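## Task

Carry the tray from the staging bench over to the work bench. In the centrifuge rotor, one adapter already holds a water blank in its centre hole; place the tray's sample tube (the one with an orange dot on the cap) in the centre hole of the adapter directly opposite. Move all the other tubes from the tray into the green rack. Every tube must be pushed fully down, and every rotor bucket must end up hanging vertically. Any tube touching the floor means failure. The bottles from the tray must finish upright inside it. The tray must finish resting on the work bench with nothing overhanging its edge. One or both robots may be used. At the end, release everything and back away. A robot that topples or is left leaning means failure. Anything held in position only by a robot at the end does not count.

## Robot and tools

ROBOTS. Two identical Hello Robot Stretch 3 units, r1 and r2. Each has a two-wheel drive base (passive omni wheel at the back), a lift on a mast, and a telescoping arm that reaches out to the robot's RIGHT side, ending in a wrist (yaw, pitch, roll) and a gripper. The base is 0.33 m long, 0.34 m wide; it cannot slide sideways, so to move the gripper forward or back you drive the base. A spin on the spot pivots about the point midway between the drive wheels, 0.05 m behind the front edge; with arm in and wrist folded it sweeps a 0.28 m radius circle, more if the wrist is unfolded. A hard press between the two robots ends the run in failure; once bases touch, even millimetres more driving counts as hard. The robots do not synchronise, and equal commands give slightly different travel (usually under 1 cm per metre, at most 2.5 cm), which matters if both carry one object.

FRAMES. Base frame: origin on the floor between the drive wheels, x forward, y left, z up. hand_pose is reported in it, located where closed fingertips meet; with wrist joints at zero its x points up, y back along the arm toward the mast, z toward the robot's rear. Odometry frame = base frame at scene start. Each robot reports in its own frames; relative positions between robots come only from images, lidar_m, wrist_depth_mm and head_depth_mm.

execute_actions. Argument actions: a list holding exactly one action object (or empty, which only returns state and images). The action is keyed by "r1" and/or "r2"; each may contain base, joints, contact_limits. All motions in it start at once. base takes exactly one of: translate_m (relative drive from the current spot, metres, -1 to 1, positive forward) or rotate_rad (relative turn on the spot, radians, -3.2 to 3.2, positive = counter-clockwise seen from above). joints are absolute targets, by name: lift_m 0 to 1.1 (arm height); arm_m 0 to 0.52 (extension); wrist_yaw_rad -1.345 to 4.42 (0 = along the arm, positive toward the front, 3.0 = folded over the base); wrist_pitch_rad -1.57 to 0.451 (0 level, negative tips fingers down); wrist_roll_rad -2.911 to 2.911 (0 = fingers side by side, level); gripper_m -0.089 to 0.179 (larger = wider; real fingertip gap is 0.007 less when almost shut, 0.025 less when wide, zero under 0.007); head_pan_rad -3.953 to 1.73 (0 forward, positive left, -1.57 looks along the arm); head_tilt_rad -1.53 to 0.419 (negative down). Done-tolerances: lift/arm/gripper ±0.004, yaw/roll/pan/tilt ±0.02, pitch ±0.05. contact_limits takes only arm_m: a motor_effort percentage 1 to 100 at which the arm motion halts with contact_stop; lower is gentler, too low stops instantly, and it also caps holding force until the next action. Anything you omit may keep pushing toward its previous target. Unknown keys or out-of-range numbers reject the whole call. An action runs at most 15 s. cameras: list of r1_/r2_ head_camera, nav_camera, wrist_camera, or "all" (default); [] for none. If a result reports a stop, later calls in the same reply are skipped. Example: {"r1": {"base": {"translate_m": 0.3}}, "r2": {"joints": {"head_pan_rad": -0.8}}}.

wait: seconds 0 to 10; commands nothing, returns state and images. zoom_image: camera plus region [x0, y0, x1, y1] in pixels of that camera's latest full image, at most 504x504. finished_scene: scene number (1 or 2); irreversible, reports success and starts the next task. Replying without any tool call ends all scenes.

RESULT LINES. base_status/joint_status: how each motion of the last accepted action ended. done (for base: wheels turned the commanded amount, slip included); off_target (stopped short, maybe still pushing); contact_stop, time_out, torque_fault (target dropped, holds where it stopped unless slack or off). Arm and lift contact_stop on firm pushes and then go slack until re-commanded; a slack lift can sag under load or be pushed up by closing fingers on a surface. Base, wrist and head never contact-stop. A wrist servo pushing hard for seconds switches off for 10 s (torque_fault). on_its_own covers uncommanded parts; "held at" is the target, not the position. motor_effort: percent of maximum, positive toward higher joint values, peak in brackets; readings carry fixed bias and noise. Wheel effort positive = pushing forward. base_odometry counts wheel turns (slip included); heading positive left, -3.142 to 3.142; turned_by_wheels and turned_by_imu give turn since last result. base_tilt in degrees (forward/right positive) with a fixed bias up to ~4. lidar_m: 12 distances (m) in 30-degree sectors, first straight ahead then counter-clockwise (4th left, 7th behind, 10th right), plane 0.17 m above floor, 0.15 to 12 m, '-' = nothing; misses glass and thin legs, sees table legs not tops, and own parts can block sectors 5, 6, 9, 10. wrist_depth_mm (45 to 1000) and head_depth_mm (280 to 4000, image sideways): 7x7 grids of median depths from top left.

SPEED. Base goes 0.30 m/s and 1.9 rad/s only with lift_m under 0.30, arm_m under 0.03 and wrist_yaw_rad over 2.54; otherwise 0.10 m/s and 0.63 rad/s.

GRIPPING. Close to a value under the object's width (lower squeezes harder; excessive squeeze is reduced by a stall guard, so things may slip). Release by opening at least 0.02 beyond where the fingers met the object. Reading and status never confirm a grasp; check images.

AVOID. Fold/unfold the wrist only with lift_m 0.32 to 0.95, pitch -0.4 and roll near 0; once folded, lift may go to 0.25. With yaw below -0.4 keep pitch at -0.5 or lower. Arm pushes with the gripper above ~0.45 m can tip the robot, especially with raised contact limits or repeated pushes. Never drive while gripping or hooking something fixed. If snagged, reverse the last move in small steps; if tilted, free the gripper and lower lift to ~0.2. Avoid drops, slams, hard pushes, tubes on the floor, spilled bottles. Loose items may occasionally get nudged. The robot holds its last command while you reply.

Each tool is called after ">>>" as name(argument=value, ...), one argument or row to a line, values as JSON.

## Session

>>> execute_actions(
  actions=[],
)

Scene clock: 0.00 s.
r1.base_odometry: x=+0.000 y=+0.000 heading=+0.000 (m, m, rad; r1's odometry frame)
r1.turned_by_wheels: +0.000 (rad since the last result)
r1.turned_by_imu: +0.000 (rad since the last result)
r1.base_tilt: forward=-0.2 right=-1.4 (deg)
r1.lidar_m: 2.63 1.68 1.15 2.34 2.47 1.38 1.17 1.17 1.33 2.25 2.53 1.28
r1.head_depth_mm: 1941 3041 - - - 2470 1849 / 1947 3029 - - - 2580 1858 / 1941 3046 3914 3977 3957 2949 2022 / 1932 3073 3776 3807 3873 2941 2035 / 1922 3041 3701 3777 3711 2954 2028 / 1907 2989 3548 3560 3548 2611 2022 / 1924 3012 3450 3423 3429 2963 2023
r1.base_status: not commanded
r1.joint_positions: lift_m=+0.338 arm_m=-0.001 wrist_yaw_rad=+2.938 wrist_pitch_rad=-0.478 wrist_roll_rad=-0.001 gripper_m=+0.037 head_pan_rad=-0.012 head_tilt_rad=-0.011
r1.joint_status: not commanded
r1.motor_effort: left_wheel=+1 right_wheel=+0 lift_m=+18 arm_m=+0 wrist_yaw_rad=+0 wrist_pitch_rad=+6 wrist_roll_rad=+0 gripper_m=+0 head_pan_rad=+0 head_tilt_rad=+2 (%)
r1.hand_pose: x=+0.0225 y=+0.0677 z=+0.3377 quat_wxyz=(+0.237, +0.700, +0.097, +0.667) (m; r1's base frame)
r1.wrist_depth_mm: - - - - - - - / - - - - - - - / 891 - 932 949 971 979 994 / 720 - 745 756 763 780 790 / 599 590 635 623 632 639 646 / 511 513 - 531 544 538 546 / 461 - - 463 463 471 477
r2.base_odometry: x=+0.000 y=+0.000 heading=+0.000 (m, m, rad; r2's odometry frame)
r2.turned_by_wheels: +0.000 (rad since the last result)
r2.turned_by_imu: +0.000 (rad since the last result)
r2.base_tilt: forward=-1.6 right=+0.2 (deg)
r2.lidar_m: 2.78 1.63 1.03 0.94 0.94 1.15 2.24 1.92 1.51 2.62 1.29 1.35
r2.head_depth_mm: 1788 2455 - - 2543 2413 2084 / 1767 2462 - - 2979 2824 2147 / 1750 2604 - - - 3255 2148 / 1743 2565 - - - 3234 2151 / 1730 2550 - - - 3277 2185 / 1725 2519 - - - 3327 2203 / 1715 2502 3958 3942 3917 3400 2210
r2.base_status: not commanded
r2.joint_positions: lift_m=+0.542 arm_m=+0.001 wrist_yaw_rad=+2.924 wrist_pitch_rad=-0.574 wrist_roll_rad=+0.004 gripper_m=+0.037 head_pan_rad=-0.020 head_tilt_rad=+0.002
r2.joint_status: not commanded
r2.motor_effort: left_wheel=-1 right_wheel=+0 lift_m=+42 arm_m=-1 wrist_yaw_rad=+0 wrist_pitch_rad=+6 wrist_roll_rad=+0 gripper_m=+0 head_pan_rad=+0 head_tilt_rad=+2 (%)
r2.hand_pose: x=+0.0225 y=+0.0510 z=+0.5217 quat_wxyz=(+0.273, +0.697, +0.125, +0.651) (m; r2's base frame)
r2.wrist_depth_mm: - 859 939 - - - - / 850 - - - - - - / 915 - - - - - - / 908 912 954 968 975 977 994 / 796 801 - 817 841 834 850 / 702 706 - 716 732 721 739 / 621 629 - 656 635 656 650
pictures: r1_head_camera (sideways: a quarter turn clockwise sets it upright), r1_nav_camera (sideways: a quarter turn counterclockwise sets it upright), r1_wrist_camera, r2_head_camera (sideways: a quarter turn clockwise sets it upright), r2_nav_camera (sideways: a quarter turn counterclockwise sets it upright), r2_wrist_camera
Images, in order (width x height): r1_head_camera 896x504, r1_nav_camera 672x504, r1_wrist_camera 644x364, r2_head_camera 896x504, r2_nav_camera 672x504, r2_wrist_camera 644x364.

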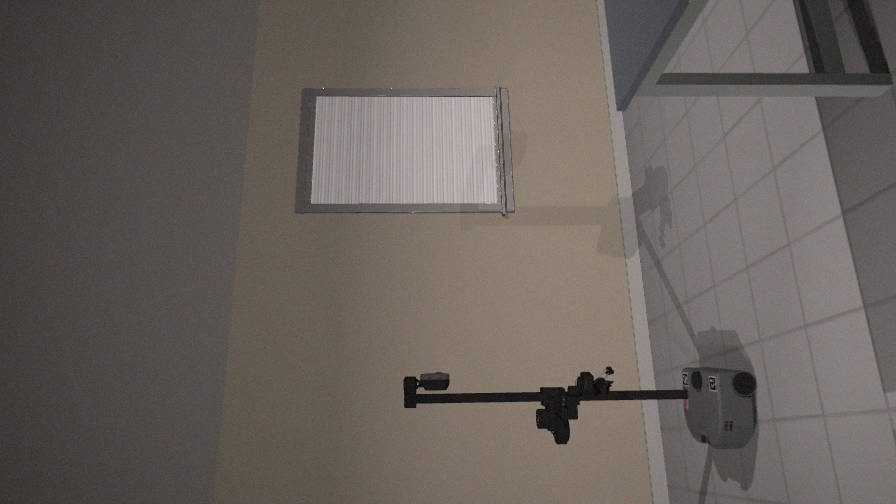

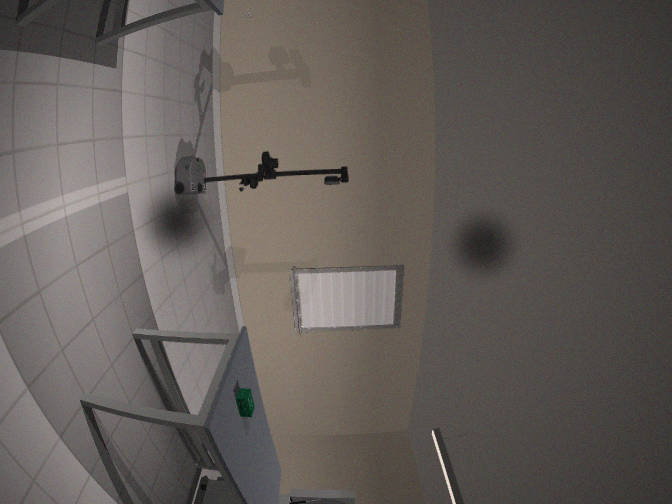

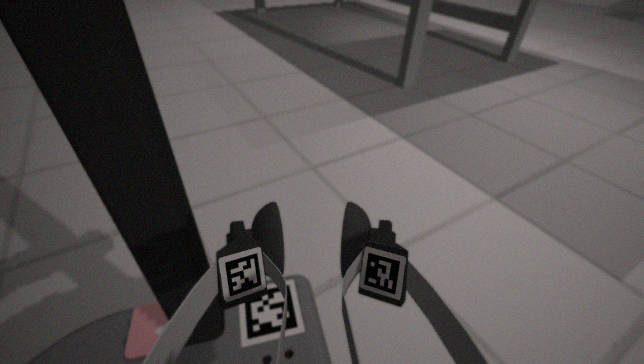

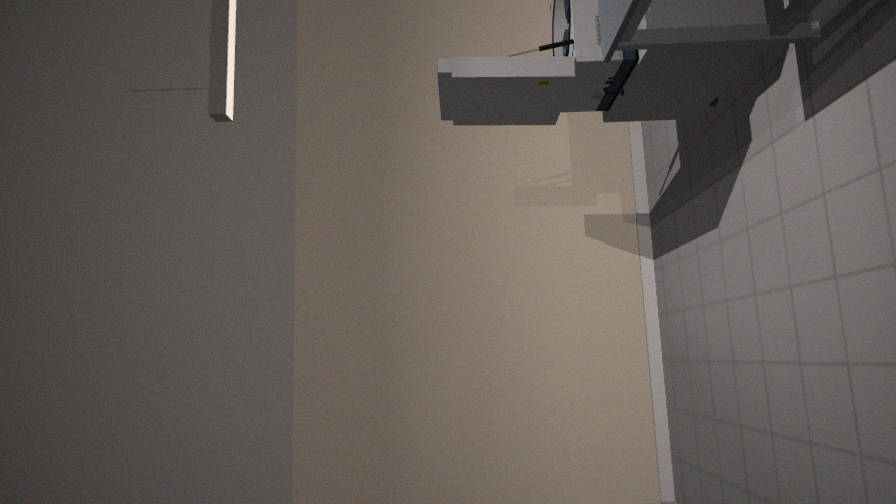

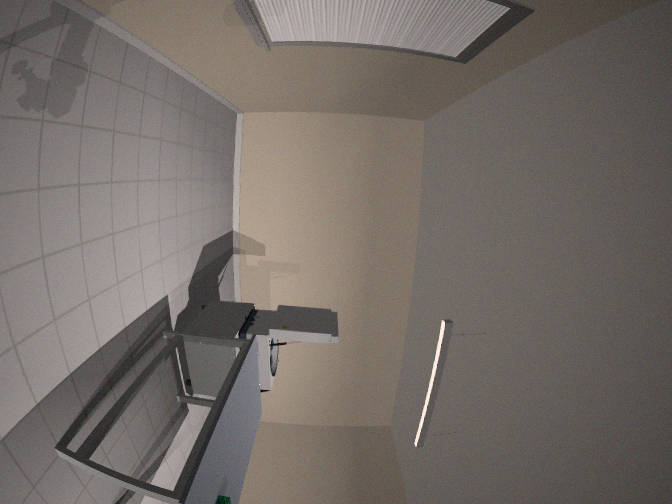

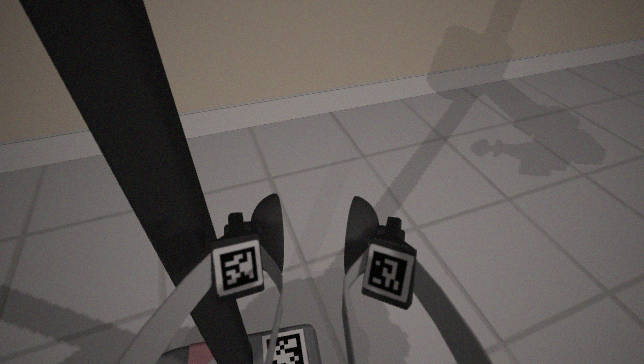

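>>> execute_actions(
  actions=[
    {"r1":{"base":{"rotate_rad":1.83},"joints":{"wrist_yaw_rad":3.0,"lift_m":0.33,"head_pan_rad":-0.7,"head_tilt_rad":-0.3}},"r2":{"base":{"rotate_rad":0.26},"joints":{"head_pan_rad":-2.2,"head_tilt_rad":-0.3}}},
  ],
  cameras=["r1_head_camera","r1_nav_camera","r2_nav_camera"],
)

Scene clock: 10.33 s.
r1.base_odometry: x=+0.000 y=+0.000 heading=+1.830 (m, m, rad; r1's odometry frame)
r1.turned_by_wheels: +1.830 (rad since the last result)
r1.turned_by_imu: +1.835 (rad since the last result)
r1.base_tilt: forward=-0.2 right=-1.4 (deg)
r1.lidar_m: 4.24 1.70 1.23 1.17 1.20 1.60 4.01 1.28 1.31 2.62 1.15 1.17
r1.head_depth_mm: 3516 3750 3885 3889 2323 1864 1444 / 3700 - - 1745 2456 1834 1449 / - - - 1728 1297 1675 1459 / - - - 1717 2375 1863 1455 / - - - 1720 2579 1854 1454 / - - - 2127 2594 1863 1442 / - - - 3295 2436 1853 1454
r1.base_status: done
r1.joint_positions: lift_m=+0.330 arm_m=-0.001 wrist_yaw_rad=+2.998 wrist_pitch_rad=-0.478 wrist_roll_rad=-0.001 gripper_m=+0.037 head_pan_rad=-0.693 head_tilt_rad=-0.296
r1.joint_status: all done
r1.motor_effort: left_wheel=-3(8) right_wheel=+4(7) lift_m=+14(17) arm_m=+0(0) wrist_yaw_rad=+2(2) wrist_pitch_rad=+7(7) wrist_roll_rad=+0(0) gripper_m=+0(0) head_pan_rad=-2(28) head_tilt_rad=-3(26) (%)
r1.hand_pose: x=+0.0098 y=+0.0699 z=+0.3297 quat_wxyz=(+0.217, +0.697, +0.118, +0.674) (m; r1's base frame)
r1.wrist_depth_mm: 981 - - - - - - / - - - - - - - / 883 - 933 927 960 967 996 / 710 689 731 724 746 761 770 / 590 595 - 610 627 621 629 / 506 521 - 514 533 527 531 / 454 - - - 453 463 465
r2.base_odometry: x=+0.000 y=+0.000 heading=+0.260 (m, m, rad; r2's odometry frame)
r2.turned_by_wheels: +0.260 (rad since the last result)
r2.turned_by_imu: +0.256 (rad since the last result)
r2.base_tilt: forward=-1.5 right=+0.3 (deg)
r2.lidar_m: 2.74 1.23 0.95 0.93 1.00 1.46 4.53 1.51 2.02 2.62 1.29 1.72
r2.head_depth_mm: 3653 - - 1871 2659 1815 1473 / 3587 - - 1897 2377 1759 1474 / 3584 - - 2146 2675 1908 1484 / 3542 - - - 2408 1916 1490 / 3461 3769 - - 2736 1931 1497 / 3391 3529 3763 3885 2749 1960 1508 / 3230 3367 3531 3660 2635 1952 1512
r2.base_status: done
r2.joint_positions: lift_m=+0.542 arm_m=+0.001 wrist_yaw_rad=+2.924 wrist_pitch_rad=-0.574 wrist_roll_rad=+0.004 gripper_m=+0.037 head_pan_rad=-2.193 head_tilt_rad=-0.296
r2.joint_status: all done
r2.motor_effort: left_wheel=-5(10) right_wheel=+3(6) lift_m=+42(42) arm_m=-1(1) wrist_yaw_rad=+0(0) wrist_pitch_rad=+6(6) wrist_roll_rad=+1(1) gripper_m=+0(0) head_pan_rad=-4(35) head_tilt_rad=+0(16) (%)
r2.hand_pose: x=+0.0225 y=+0.0510 z=+0.5217 quat_wxyz=(+0.273, +0.697, +0.125, +0.651) (m; r2's base frame)
r2.wrist_depth_mm: - 896 919 929 980 - - / 974 - - - - - - / - - - - - - - / 904 904 970 961 965 995 982 / 795 787 - 826 834 852 840 / 708 699 - 715 729 742 741 / 628 629 - 651 641 661 652
pictures: r1_head_camera (sideways: a quarter turn clockwise sets it upright), r1_nav_camera (sideways: a quarter turn counterclockwise sets it upright), r2_nav_camera (sideways: a quarter turn counterclockwise sets it upright)
Images, in order (width x height): r1_head_camera 896x504, r1_nav_camera 672x504, r2_nav_camera 672x504.

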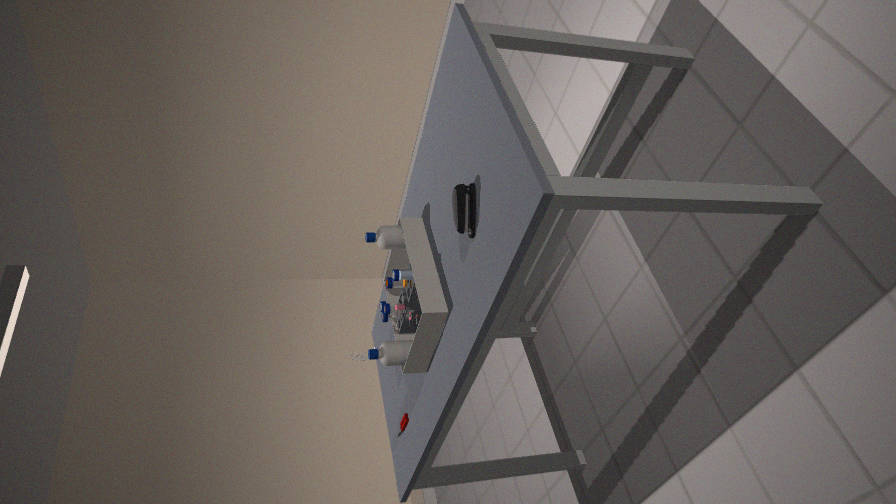

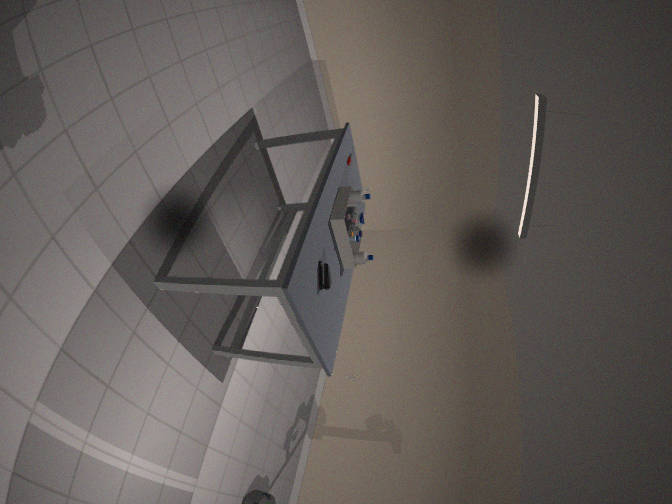

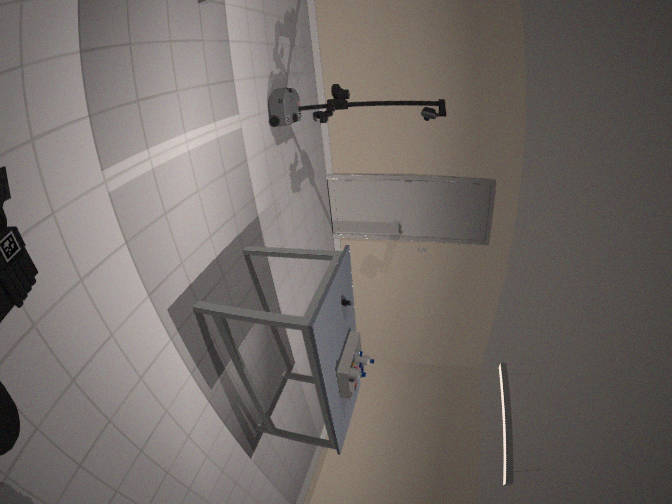

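>>> execute_actions(
  actions=[
    {"r1":{"base":{"rotate_rad":-0.8},"joints":{"lift_m":0.25}},"r2":{"base":{"rotate_rad":-1.571},"joints":{"lift_m":0.25,"wrist_yaw_rad":3.0}}},
  ],
  cameras=[],
)

>>> execute_actions(
  actions=[
    {"r1":{"base":{"translate_m":0.62}},"r2":{"base":{"translate_m":0.5}}},
  ],
  cameras=[],
)

>>> execute_actions(
  actions=[
    {"r1":{"base":{"rotate_rad":0.8},"joints":{"head_pan_rad":-1.0,"head_tilt_rad":-0.6}},"r2":{"joints":{"head_pan_rad":0,"head_tilt_rad":-0.6}}},
  ],
  cameras=["r1_nav_camera","r2_nav_camera"],
)

Scene clock: 22.50 s.
r1.base_odometry: x=+0.000 y=+0.000 heading=+1.030 (m, m, rad; r1's odometry frame)
r1.turned_by_wheels: -0.800 (rad since the last result)
r1.turned_by_imu: -0.799 (rad since the last result)
r1.base_tilt: forward=-0.2 right=-1.5 (deg)
r1.lidar_m: 1.15 2.35 2.56 1.40 1.17 1.17 1.32 2.17 2.53 1.29 1.79 1.69
r1.head_depth_mm: 3112 3345 3576 3651 2569 1867 1441 / 3111 3379 3570 3730 2591 1854 1460 / 3178 3373 3636 3714 2592 1850 1453 / 3171 3336 3613 3790 2565 1854 1458 / 3142 3342 3610 3805 2566 1848 1452 / 3212 3358 3639 3847 2617 1853 1460 / 3233 3384 3605 3823 2565 1833 1450
r1.base_status: done
r1.joint_positions: lift_m=+0.250 arm_m=-0.001 wrist_yaw_rad=+2.998 wrist_pitch_rad=-0.479 wrist_roll_rad=-0.001 gripper_m=+0.037 head_pan_rad=-0.693 head_tilt_rad=-0.297
r1.joint_status: all done
r1.motor_effort: left_wheel=+5(17) right_wheel=-3(8) lift_m=+14(14) arm_m=+0(0) wrist_yaw_rad=+2(2) wrist_pitch_rad=+7(7) wrist_roll_rad=+0(0) gripper_m=+0(0) head_pan_rad=-3(3) head_tilt_rad=-2(1) (%)
r1.hand_pose: x=+0.0096 y=+0.0699 z=+0.2496 quat_wxyz=(+0.217, +0.697, +0.118, +0.674) (m; r1's base frame)
r1.wrist_depth_mm: 900 - - - - - - / 916 - 985 - - - - / 719 - 752 764 771 793 798 / 582 569 595 607 614 619 630 / 483 504 - - 509 510 520 / - - - - 443 435 442 / - - - - 375 378 383
r2.base_odometry: x=+0.000 y=+0.000 heading=-1.311 (m, m, rad; r2's odometry frame)
r2.turned_by_wheels: -1.571 (rad since the last result)
r2.turned_by_imu: -1.551 (rad since the last result)
r2.base_tilt: forward=-1.5 right=+0.3 (deg)
r2.lidar_m: 2.62 1.29 1.72 2.74 1.22 0.95 0.93 1.00 1.46 4.51 1.51 2.03
r2.head_depth_mm: 1048 1088 1132 1189 1238 1303 1345 / 1179 1235 1294 1357 1436 1518 1473 / 1359 1435 1509 1603 1694 1760 1481 / 1590 1692 1807 1944 2098 1921 1481 / 1929 2084 2269 2451 2546 1927 1491 / 2431 2695 3015 3388 2780 1947 1507 / 3113 3821 - - 2779 1956 1506
r2.base_status: done
r2.joint_positions: lift_m=+0.251 arm_m=+0.001 wrist_yaw_rad=+2.998 wrist_pitch_rad=-0.574 wrist_roll_rad=+0.004 gripper_m=+0.037 head_pan_rad=-2.193 head_tilt_rad=-0.297
r2.joint_status: all done
r2.motor_effort: left_wheel=+4(12) right_wheel=-2(6) lift_m=+18(40) arm_m=-1(1) wrist_yaw_rad=+2(3) wrist_pitch_rad=+6(6) wrist_roll_rad=+1(1) gripper_m=+0(0) head_pan_rad=-3(3) head_tilt_rad=+0(2) (%)
r2.hand_pose: x=+0.0076 y=+0.0538 z=+0.2301 quat_wxyz=(+0.249, +0.692, +0.151, +0.661) (m; r2's base frame)
r2.wrist_depth_mm: 970 - - - - - - / 743 - 779 782 786 823 855 / 606 614 628 629 649 656 679 / 508 515 535 540 537 539 551 / - - - - 460 466 472 / - - - - 407 406 405 / - - - - 358 362 363
pictures: none
No camera images: the call's "cameras" was empty. Leave "cameras" out to get every camera's image.

Scene clock: 26.20 s.
r1.base_odometry: x=+0.319 y=+0.532 heading=+1.030 (m, m, rad; r1's odometry frame)
r1.turned_by_wheels: +0.000 (rad since the last result)
r1.turned_by_imu: +0.002 (rad since the last result)
r1.base_tilt: forward=-0.3 right=-1.6 (deg)
r1.lidar_m: 0.53 1.82 3.52 1.91 1.63 1.62 1.84 3.01 1.43 1.72 1.79 1.10
r1.head_depth_mm: 2696 2847 3080 3321 2032 1864 1445 / 2712 2923 3053 3264 2562 1852 1453 / 2738 2903 3114 3334 2603 1850 1460 / 2753 2912 3081 3243 2548 1857 1456 / 2759 2922 3145 3287 2593 1856 1449 / 2713 2938 3178 3398 2282 1718 1371 / 2800 2931 3163 3309 1065 1638 1367
r1.base_status: done
r1.joint_positions: lift_m=+0.250 arm_m=-0.001 wrist_yaw_rad=+2.999 wrist_pitch_rad=-0.479 wrist_roll_rad=-0.001 gripper_m=+0.037 head_pan_rad=-0.693 head_tilt_rad=-0.297
r1.joint_status: not commanded
r1.motor_effort: left_wheel=+5(15) right_wheel=-3(6) lift_m=+14(13) arm_m=+0(0) wrist_yaw_rad=+2(2) wrist_pitch_rad=+7(7) wrist_roll_rad=+0(0) gripper_m=-1(0) head_pan_rad=-3(2) head_tilt_rad=-2(2) (%)
r1.hand_pose: x=+0.0096 y=+0.0699 z=+0.2496 quat_wxyz=(+0.217, +0.697, +0.118, +0.674) (m; r1's base frame)
r1.wrist_depth_mm: - - - - - - - / 955 - - - - - - / 724 - 755 757 779 792 796 / 581 580 592 608 611 624 639 / 484 502 - - 509 514 524 / - - - - 434 434 437 / - - - - 376 378 382
r2.base_odometry: x=+0.129 y=-0.483 heading=-1.311 (m, m, rad; r2's odometry frame)
r2.turned_by_wheels: +0.000 (rad since the last result)
r2.turned_by_imu: +0.001 (rad since the last result)
r2.base_tilt: forward=-1.5 right=+0.3 (deg)
r2.lidar_m: 3.30 0.88 0.95 4.13 1.87 1.46 1.43 1.53 2.24 1.77 1.24 1.81
r2.head_depth_mm: 1615 1675 1753 1819 1914 1878 1469 / 1809 1903 1998 2088 2221 1895 1471 / 2099 2186 2313 2465 2491 1918 1483 / 2464 2628 2790 2986 2713 1916 1486 / 2952 3208 3518 3645 2734 1925 1500 / 3409 - - - 2778 1933 1503 / 3394 - - - 2777 1947 1507
r2.base_status: done
r2.joint_positions: lift_m=+0.251 arm_m=+0.001 wrist_yaw_rad=+2.999 wrist_pitch_rad=-0.574 wrist_roll_rad=+0.004 gripper_m=+0.037 head_pan_rad=-2.193 head_tilt_rad=-0.297
r2.joint_status: not commanded
r2.motor_effort: left_wheel=+3(13) right_wheel=-2(5) lift_m=+18(18) arm_m=-1(1) wrist_yaw_rad=+2(1) wrist_pitch_rad=+6(6) wrist_roll_rad=+0(0) gripper_m=+0(0) head_pan_rad=-3(3) head_tilt_rad=-1(2) (%)
r2.hand_pose: x=+0.0076 y=+0.0538 z=+0.2301 quat_wxyz=(+0.249, +0.692, +0.151, +0.661) (m; r2's base frame)
r2.wrist_depth_mm: 974 - - - - - 739 / 748 - 769 787 809 821 791 / 604 616 624 625 645 656 669 / 513 519 543 545 536 545 549 / - - - - 462 466 471 / - - - - 403 408 410 / - - - - 356 359 364
pictures: none
No camera images: the call's "cameras" was empty. Leave "cameras" out to get every camera's image.

Scene clock: 28.00 s.
r1.base_odometry: x=+0.319 y=+0.532 heading=+1.830 (m, m, rad; r1's odometry frame)
r1.turned_by_wheels: +0.800 (rad since the last result)
r1.turned_by_imu: +0.801 (rad since the last result)
r1.base_tilt: forward=-0.3 right=-1.4 (deg)
r1.lidar_m: 1.82 2.39 1.67 1.63 1.67 2.23 2.82 1.43 1.81 3.09 0.53 0.54
r1.head_depth_mm: 2641 2915 3101 2289 1749 1428 1197 / 2774 3065 3240 2166 1743 1432 1195 / 2956 3330 3236 1069 1601 1425 1203 / 3093 3521 1304 922 1638 1423 1207 / 3363 3758 1299 925 745 916 1146 / 3557 3963 1284 923 764 1421 1205 / 3772 - 1204 919 1578 1420 1200
r1.base_status: done
r1.joint_positions: lift_m=+0.250 arm_m=-0.001 wrist_yaw_rad=+2.999 wrist_pitch_rad=-0.479 wrist_roll_rad=-0.001 gripper_m=+0.037 head_pan_rad=-0.993 head_tilt_rad=-0.593
r1.joint_status: all done
r1.motor_effort: left_wheel=-3(10) right_wheel=+3(10) lift_m=+14(14) arm_m=+0(0) wrist_yaw_rad=+1(2) wrist_pitch_rad=+7(7) wrist_roll_rad=-1(0) gripper_m=+1(0) head_pan_rad=-2(19) head_tilt_rad=-3(23) (%)
r1.hand_pose: x=+0.0096 y=+0.0699 z=+0.2496 quat_wxyz=(+0.217, +0.697, +0.118, +0.674) (m; r1's base frame)
r1.wrist_depth_mm: - - - - - - - / 953 - - - - - - / 733 - 749 758 781 786 793 / 579 576 601 599 608 628 624 / 483 499 - - 510 512 522 / - - - - 434 436 439 / - - - - 373 382 384
r2.base_odometry: x=+0.129 y=-0.483 heading=-1.311 (m, m, rad; r2's odometry frame)
r2.turned_by_wheels: +0.000 (rad since the last result)
r2.turned_by_imu: +0.000 (rad since the last result)
r2.base_tilt: forward=-1.5 right=+0.3 (deg)
r2.lidar_m: 3.30 0.88 0.94 4.13 1.86 1.45 1.43 1.53 2.24 1.77 1.24 1.80
r2.head_depth_mm: 2698 2984 3157 2194 1757 1421 1199 / 2719 2995 3172 2316 1764 1434 1197 / 2764 3028 3223 2326 1779 1442 1210 / 2772 3078 3227 2349 1787 1441 1211 / 2787 3096 3304 2367 1789 1447 1210 / 2840 3152 3326 2393 1795 1458 1217 / 2843 3139 3364 2178 1741 1455 1216
r2.base_status: not commanded
r2.joint_positions: lift_m=+0.251 arm_m=+0.001 wrist_yaw_rad=+2.999 wrist_pitch_rad=-0.574 wrist_roll_rad=+0.004 gripper_m=+0.037 head_pan_rad=-0.007 head_tilt_rad=-0.592
r2.joint_status: all done
r2.motor_effort: left_wheel=+3(3) right_wheel=-2(3) lift_m=+18(18) arm_m=-1(1) wrist_yaw_rad=+2(1) wrist_pitch_rad=+6(6) wrist_roll_rad=+0(0) gripper_m=+0(0) head_pan_rad=+3(38) head_tilt_rad=-3(17) (%)
r2.hand_pose: x=+0.0076 y=+0.0538 z=+0.2301 quat_wxyz=(+0.249, +0.692, +0.151, +0.661) (m; r2's base frame)
r2.wrist_depth_mm: 957 - - - - - 729 / 753 - 782 799 800 803 780 / 599 612 632 634 646 647 659 / 510 515 544 540 540 542 551 / - - - - 458 464 472 / - - - - 401 405 409 / - - - - 358 358 363
pictures: r1_nav_camera (sideways: a quarter turn counterclockwise sets it upright), r2_nav_camera (sideways: a quarter turn counterclockwise sets it upright)
Images, in order (width x height): r1_nav_camera 672x504, r2_nav_camera 672x504.

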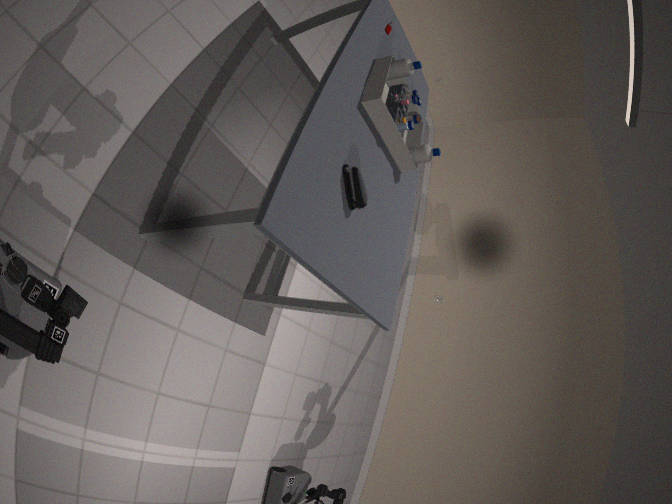

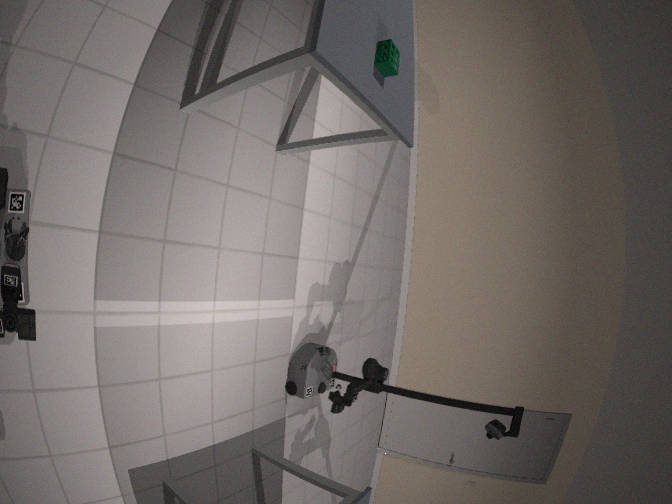

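>>> execute_actions(
  actions=[
    {"r1":{"base":{"translate_m":1.0},"joints":{"head_pan_rad":-1.5,"head_tilt_rad":-0.7}},"r2":{"base":{"translate_m":0.34}}},
  ],
  cameras=["r1_head_camera","r1_nav_camera"],
)

Scene clock: 43.97 s.
r1.base_odometry: x=+0.063 y=+1.498 heading=+1.830 (m, m, rad; r1's odometry frame)
r1.turned_by_wheels: +0.000 (rad since the last result)
r1.turned_by_imu: +0.003 (rad since the last result)
r1.base_tilt: forward=-0.3 right=-1.5 (deg)
r1.lidar_m: 2.85 2.44 1.74 1.64 1.69 2.29 2.40 0.70 1.06 1.01 1.04 0.86
r1.head_depth_mm: 2646 3018 1070 813 653 1264 1162 / 2663 3046 1074 808 654 1259 1158 / 2698 2944 1021 783 650 1257 1152 / 2677 3015 906 794 650 1255 1151 / 2660 3031 978 792 652 1277 1149 / 2696 3068 1012 654 650 1288 1145 / 2666 3073 1060 778 648 1273 1149
r1.base_status: done
r1.joint_positions: lift_m=+0.250 arm_m=-0.001 wrist_yaw_rad=+2.999 wrist_pitch_rad=-0.479 wrist_roll_rad=-0.001 gripper_m=+0.037 head_pan_rad=-1.493 head_tilt_rad=-0.691
r1.joint_status: all done
r1.motor_effort: left_wheel=-4(10) right_wheel=+3(8) lift_m=+14(14) arm_m=+0(0) wrist_yaw_rad=+2(2) wrist_pitch_rad=+7(7) wrist_roll_rad=+0(0) gripper_m=+0(0) head_pan_rad=-2(24) head_tilt_rad=-4(15) (%)
r1.hand_pose: x=+0.0096 y=+0.0699 z=+0.2496 quat_wxyz=(+0.217, +0.696, +0.118, +0.674) (m; r1's base frame)
r1.wrist_depth_mm: - - - - - - - / 965 - - - - - - / 730 - 759 760 779 794 794 / 578 570 598 606 616 615 629 / 485 500 - - 506 512 520 / - - - - 436 435 439 / - - - - 376 380 383
r2.base_odometry: x=+0.216 y=-0.812 heading=-1.311 (m, m, rad; r2's odometry frame)
r2.turned_by_wheels: +0.000 (rad since the last result)
r2.turned_by_imu: +0.001 (rad since the last result)
r2.base_tilt: forward=-1.5 right=+0.2 (deg)
r2.lidar_m: 2.98 1.09 0.67 1.58 2.31 1.80 1.77 1.89 2.78 1.14 1.43 3.03
r2.head_depth_mm: 2431 2687 2938 2284 1767 1421 1196 / 2428 2705 2955 2290 1767 1434 1204 / 2456 2716 2991 2317 1768 1432 1199 / 2473 2767 3022 2327 1787 1433 1209 / 2523 2769 3070 2366 1795 1447 1212 / 2514 2808 3046 2375 1793 1456 1215 / 2541 2846 3080 2379 1820 1426 1225
r2.base_status: done
r2.joint_positions: lift_m=+0.251 arm_m=+0.001 wrist_yaw_rad=+2.999 wrist_pitch_rad=-0.574 wrist_roll_rad=+0.004 gripper_m=+0.037 head_pan_rad=-0.007 head_tilt_rad=-0.593
r2.joint_status: not commanded
r2.motor_effort: left_wheel=+3(13) right_wheel=-2(4) lift_m=+18(18) arm_m=-2(1) wrist_yaw_rad=+0(2) wrist_pitch_rad=+6(6) wrist_roll_rad=+1(1) gripper_m=+0(0) head_pan_rad=+3(3) head_tilt_rad=-3(2) (%)
r2.hand_pose: x=+0.0076 y=+0.0538 z=+0.2301 quat_wxyz=(+0.249, +0.692, +0.151, +0.661) (m; r2's base frame)
r2.wrist_depth_mm: 977 - - - 993 - - / 738 - 782 788 741 826 845 / 602 609 627 623 646 661 653 / 505 516 549 544 533 549 547 / - - - - 465 465 469 / - - - - 407 407 412 / - - - - 358 359 364
pictures: r1_head_camera (sideways: a quarter turn clockwise sets it upright), r1_nav_camera (sideways: a quarter turn counterclockwise sets it upright)
Images, in order (width x height): r1_head_camera 896x504, r1_nav_camera 672x504.

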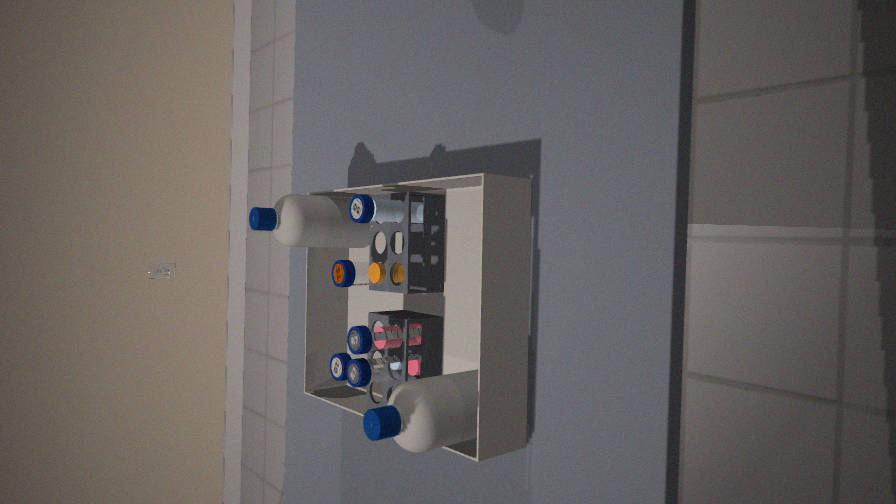

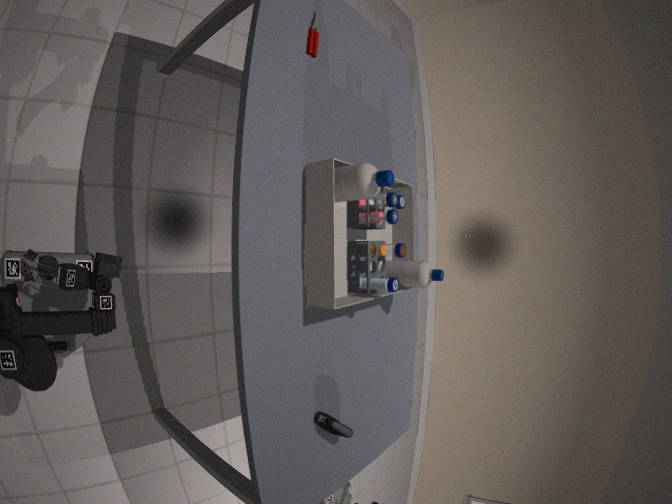

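>>> execute_actions(
  actions=[
    {"r1":{"base":{"translate_m":0.06},"joints":{"lift_m":0.94,"wrist_pitch_rad":-0.4}},"r2":{"base":{"rotate_rad":1.571},"joints":{"head_pan_rad":-1.6,"head_tilt_rad":-0.7}}},
  ],
  cameras=[],
)

>>> execute_actions(
  actions=[
    {"r1":{"joints":{"wrist_yaw_rad":0,"gripper_m":0.07}},"r2":{"base":{"translate_m":-0.6}}},
  ],
  cameras=[],
)

>>> execute_actions(
  actions=[
    {"r1":{"joints":{"lift_m":1.1,"wrist_pitch_rad":-1.5,"wrist_roll_rad":1.57,"arm_m":0.35}}},
  ],
  cameras=["r1_wrist_camera","r2_nav_camera"],
)

Scene clock: 62.13 s.
r1.base_odometry: x=+0.048 y=+1.556 heading=+1.830 (m, m, rad; r1's odometry frame)
r1.turned_by_wheels: +0.000 (rad since the last result)
r1.turned_by_imu: +0.002 (rad since the last result)
r1.base_tilt: forward=-0.2 right=-1.5 (deg)
r1.lidar_m: 2.80 2.44 1.74 1.64 1.69 2.29 2.45 0.75 1.06 1.01 1.04 0.81
r1.head_depth_mm: 2691 2981 1070 817 - - 1157 / 2680 3013 1064 785 691 - 1143 / 2695 3037 863 777 685 - - / 2663 3065 968 776 685 - 1154 / 2675 3084 967 669 687 - 1148 / 2669 3072 1056 729 650 1277 1150 / 2714 3125 1054 803 650 1272 1153
r1.base_status: done
r1.joint_positions: lift_m=+0.940 arm_m=-0.001 wrist_yaw_rad=+2.999 wrist_pitch_rad=-0.421 wrist_roll_rad=-0.001 gripper_m=+0.037 head_pan_rad=-1.493 head_tilt_rad=-0.691
r1.joint_status: all done
r1.motor_effort: left_wheel=-3(10) right_wheel=+3(9) lift_m=+22(20) arm_m=+0(0) wrist_yaw_rad=+1(2) wrist_pitch_rad=+11(13) wrist_roll_rad=+0(0) gripper_m=-1(0) head_pan_rad=-3(3) head_tilt_rad=-4(5) (%)
r1.hand_pose: x=+0.0106 y=+0.0775 z=+0.9517 quat_wxyz=(+0.197, +0.700, +0.098, +0.680) (m; r1's base frame)
r1.wrist_depth_mm: - - - - - - - / - - - - - - - / - - - - - - - / - - - - - - - / - - - - - - - / - - - - - - - / - - - - - - -
r2.base_odometry: x=+0.216 y=-0.812 heading=+0.260 (m, m, rad; r2's odometry frame)
r2.turned_by_wheels: +1.571 (rad since the last result)
r2.turned_by_imu: +1.548 (rad since the last result)
r2.base_tilt: forward=-1.5 right=+0.2 (deg)
r2.lidar_m: 1.54 2.32 1.80 1.77 1.89 2.77 1.15 1.43 3.03 2.98 1.09 0.67
r2.head_depth_mm: 2471 2776 2703 2009 1612 1341 1147 / 2462 2773 2713 2018 1619 1343 1151 / 2495 2801 2720 2038 1622 1338 1153 / 2490 2838 2745 2041 1630 1351 1160 / 2533 2830 2718 2049 1632 1357 1161 / 2530 2859 2769 2074 1648 1360 1171 / 2545 2900 2806 2073 1563 1373 1169
r2.base_status: done
r2.joint_positions: lift_m=+0.251 arm_m=+0.001 wrist_yaw_rad=+2.999 wrist_pitch_rad=-0.574 wrist_roll_rad=+0.004 gripper_m=+0.037 head_pan_rad=-1.593 head_tilt_rad=-0.692
r2.joint_status: all done
r2.motor_effort: left_wheel=-4(11) right_wheel=+3(9) lift_m=+18(18) arm_m=-2(1) wrist_yaw_rad=+2(1) wrist_pitch_rad=+6(6) wrist_roll_rad=+0(0) gripper_m=+0(1) head_pan_rad=-3(36) head_tilt_rad=-4(9) (%)
r2.hand_pose: x=+0.0076 y=+0.0538 z=+0.2301 quat_wxyz=(+0.249, +0.692, +0.151, +0.661) (m; r2's base frame)
r2.wrist_depth_mm: 978 - - - - - - / 752 - 780 794 804 810 829 / 603 610 627 638 643 656 660 / 508 520 544 547 540 545 549 / - - - - 457 466 467 / - - - - 402 409 415 / - - - - 356 361 364
pictures: none
No camera images: the call's "cameras" was empty. Leave "cameras" out to get every camera's image.

Scene clock: 65.77 s.
r1.base_odometry: x=+0.048 y=+1.556 heading=+1.830 (m, m, rad; r1's odometry frame)
r1.turned_by_wheels: +0.000 (rad since the last result)
r1.turned_by_imu: +0.001 (rad since the last result)
r1.base_tilt: forward=-0.4 right=-1.5 (deg)
r1.lidar_m: 2.80 2.44 1.74 1.64 1.69 2.29 2.45 0.75 1.05 1.01 1.04 0.80
r1.head_depth_mm: 2656 2975 1074 814 - - - / 2680 3049 1066 810 - - - / 2665 3015 866 787 - - - / 2692 3029 975 789 652 1254 1158 / 2671 3056 969 669 650 1256 1154 / 2695 3029 1059 733 651 1282 1151 / 2717 3086 1050 805 651 1281 1154
r1.base_status: not commanded
r1.joint_positions: lift_m=+0.940 arm_m=-0.001 wrist_yaw_rad=+0.002 wrist_pitch_rad=-0.421 wrist_roll_rad=-0.001 gripper_m=+0.070 head_pan_rad=-1.493 head_tilt_rad=-0.691
r1.joint_status: all done
r1.motor_effort: left_wheel=-4(4) right_wheel=+3(3) lift_m=+22(22) arm_m=+0(0) wrist_yaw_rad=-2(4) wrist_pitch_rad=+11(11) wrist_roll_rad=+0(1) gripper_m=+1(80) head_pan_rad=-3(3) head_tilt_rad=-5(5) (%)
r1.hand_pose: x=-0.0210 y=-0.3683 z=+0.9517 quat_wxyz=(+0.692, +0.149, -0.691, -0.147) (m; r1's base frame)
r1.wrist_depth_mm: - - - - - - - / - - - - - - - / 658 344 491 593 722 727 852 / 514 322 487 504 547 548 554 / 419 344 362 372 459 441 440 / 354 357 350 364 - 375 379 / 309 310 311 314 319 320 325
r2.base_odometry: x=-0.364 y=-0.966 heading=+0.260 (m, m, rad; r2's odometry frame)
r2.turned_by_wheels: +0.000 (rad since the last result)
r2.turned_by_imu: -0.002 (rad since the last result)
r2.base_tilt: forward=-1.5 right=+0.3 (deg)
r2.lidar_m: 1.23 2.38 1.86 1.82 1.94 2.84 0.64 0.56 0.99 2.93 3.11 1.23
r2.head_depth_mm: 2424 2681 2687 2003 1600 1338 1146 / 2432 2750 2670 2022 1617 1338 1152 / 2454 2770 2711 2020 1622 1352 1155 / 2470 2788 2731 2035 1625 1354 1156 / 2492 2811 2768 2069 1643 1357 1160 / 2474 2808 2791 2059 1645 1363 1163 / 2497 2844 2787 2083 1649 1366 1168
r2.base_status: done
r2.joint_positions: lift_m=+0.251 arm_m=+0.001 wrist_yaw_rad=+2.999 wrist_pitch_rad=-0.574 wrist_roll_rad=+0.004 gripper_m=+0.037 head_pan_rad=-1.593 head_tilt_rad=-0.692
r2.joint_status: not commanded
r2.motor_effort: left_wheel=-4(15) right_wheel=+3(6) lift_m=+18(18) arm_m=-2(2) wrist_yaw_rad=+1(1) wrist_pitch_rad=+6(6) wrist_roll_rad=+1(0) gripper_m=+0(0) head_pan_rad=-3(4) head_tilt_rad=-2(3) (%)
r2.hand_pose: x=+0.0076 y=+0.0538 z=+0.2301 quat_wxyz=(+0.249, +0.692, +0.151, +0.661) (m; r2's base frame)
r2.wrist_depth_mm: 985 - - - - - - / 744 - 791 788 803 815 831 / 605 605 619 633 642 655 657 / 517 519 540 543 533 549 565 / - - - - 463 463 466 / - - - - 406 405 413 / - - - - 356 361 362
pictures: none
No camera images: the call's "cameras" was empty. Leave "cameras" out to get every camera's image.

Scene clock: 69.57 s.
r1.base_odometry: x=+0.048 y=+1.556 heading=+1.830 (m, m, rad; r1's odometry frame)
r1.turned_by_wheels: +0.000 (rad since the last result)
r1.turned_by_imu: +0.001 (rad since the last result)
r1.base_tilt: forward=-0.2 right=-1.5 (deg)
r1.lidar_m: 2.80 2.44 1.74 1.64 1.69 2.28 2.45 0.75 1.05 1.01 1.04 0.80
r1.head_depth_mm: 2742 2995 1067 812 654 1256 1156 / - 3129 1063 783 652 1257 1151 / 2626 - 913 779 653 1261 1153 / 2700 3116 972 780 649 1258 1155 / 2693 3027 969 669 651 1254 1150 / 2661 3084 1053 729 648 1270 1154 / 2703 3081 1050 805 648 1274 1146
r1.base_status: not commanded
r1.joint_positions: lift_m=+1.100 arm_m=+0.350 wrist_yaw_rad=+0.000 wrist_pitch_rad=-1.492 wrist_roll_rad=+1.567 gripper_m=+0.070 head_pan_rad=-1.493 head_tilt_rad=-0.692
r1.joint_status: all done
r1.motor_effort: left_wheel=-3(4) right_wheel=+3(3) lift_m=+22(25) arm_m=+4(2) wrist_yaw_rad=-1(3) wrist_pitch_rad=-4(10) wrist_roll_rad=+1(1) gripper_m=+0(1) head_pan_rad=-3(2) head_tilt_rad=-5(4) (%)
r1.hand_pose: x=-0.0215 y=-0.4904 z=+0.9811 quat_wxyz=(+0.002, +0.001, -0.734, -0.679) (m; r1's base frame)
r1.wrist_depth_mm: 355 353 351 350 350 - - / 364 363 361 360 355 - - / 351 314 369 371 370 - - / 380 350 384 382 381 - - / 394 363 398 394 392 - - / 417 345 408 405 - - - / 424 352 383 417 425 - -
r2.base_odometry: x=-0.364 y=-0.966 heading=+0.260 (m, m, rad; r2's odometry frame)
r2.turned_by_wheels: +0.000 (rad since the last result)
r2.turned_by_imu: +0.000 (rad since the last result)
r2.base_tilt: forward=-1.4 right=+0.2 (deg)
r2.lidar_m: 1.23 2.39 1.85 1.82 1.95 2.84 0.64 0.56 0.99 2.92 3.11 1.23
r2.head_depth_mm: 2433 2699 2681 2005 1610 1333 1153 / 2439 2749 2703 2016 1613 1341 1152 / 2455 2748 2733 2034 1623 1345 1160 / 2453 2781 2738 2033 1627 1356 1157 / 2482 2784 2755 2065 1632 1355 1159 / 2505 2826 2784 2060 1642 1368 1164 / 2494 2839 2786 2075 1642 1367 1172
r2.base_status: not commanded
r2.joint_positions: lift_m=+0.251 arm_m=+0.001 wrist_yaw_rad=+2.999 wrist_pitch_rad=-0.574 wrist_roll_rad=+0.004 gripper_m=+0.037 head_pan_rad=-1.593 head_tilt_rad=-0.692
r2.joint_status: not commanded
r2.motor_effort: left_wheel=-4(4) right_wheel=+3(3) lift_m=+18(18) arm_m=-2(2) wrist_yaw_rad=+2(1) wrist_pitch_rad=+6(6) wrist_roll_rad=+0(0) gripper_m=+0(0) head_pan_rad=-3(3) head_tilt_rad=-3(3) (%)
r2.hand_pose: x=+0.0076 y=+0.0538 z=+0.2301 quat_wxyz=(+0.249, +0.692, +0.151, +0.661) (m; r2's base frame)
r2.wrist_depth_mm: 980 - - - - - - / 753 - 775 788 798 811 834 / 603 597 629 624 643 654 656 / 508 515 540 551 529 545 555 / - - - - 456 461 466 / - - - - 403 406 406 / - - - - 355 359 362
pictures: r1_wrist_camera, r2_nav_camera (sideways: a quarter turn counterclockwise sets it upright)
Images, in order (width x height): r1_wrist_camera 644x364, r2_nav_camera 672x504.

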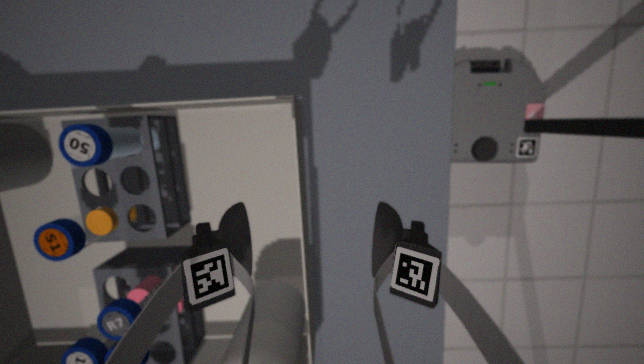

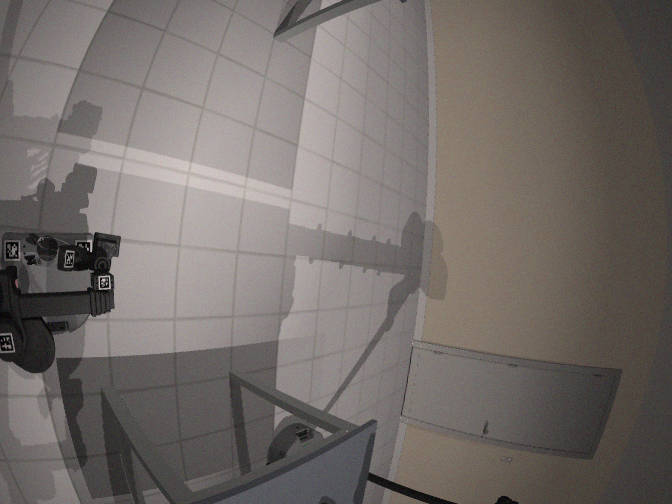

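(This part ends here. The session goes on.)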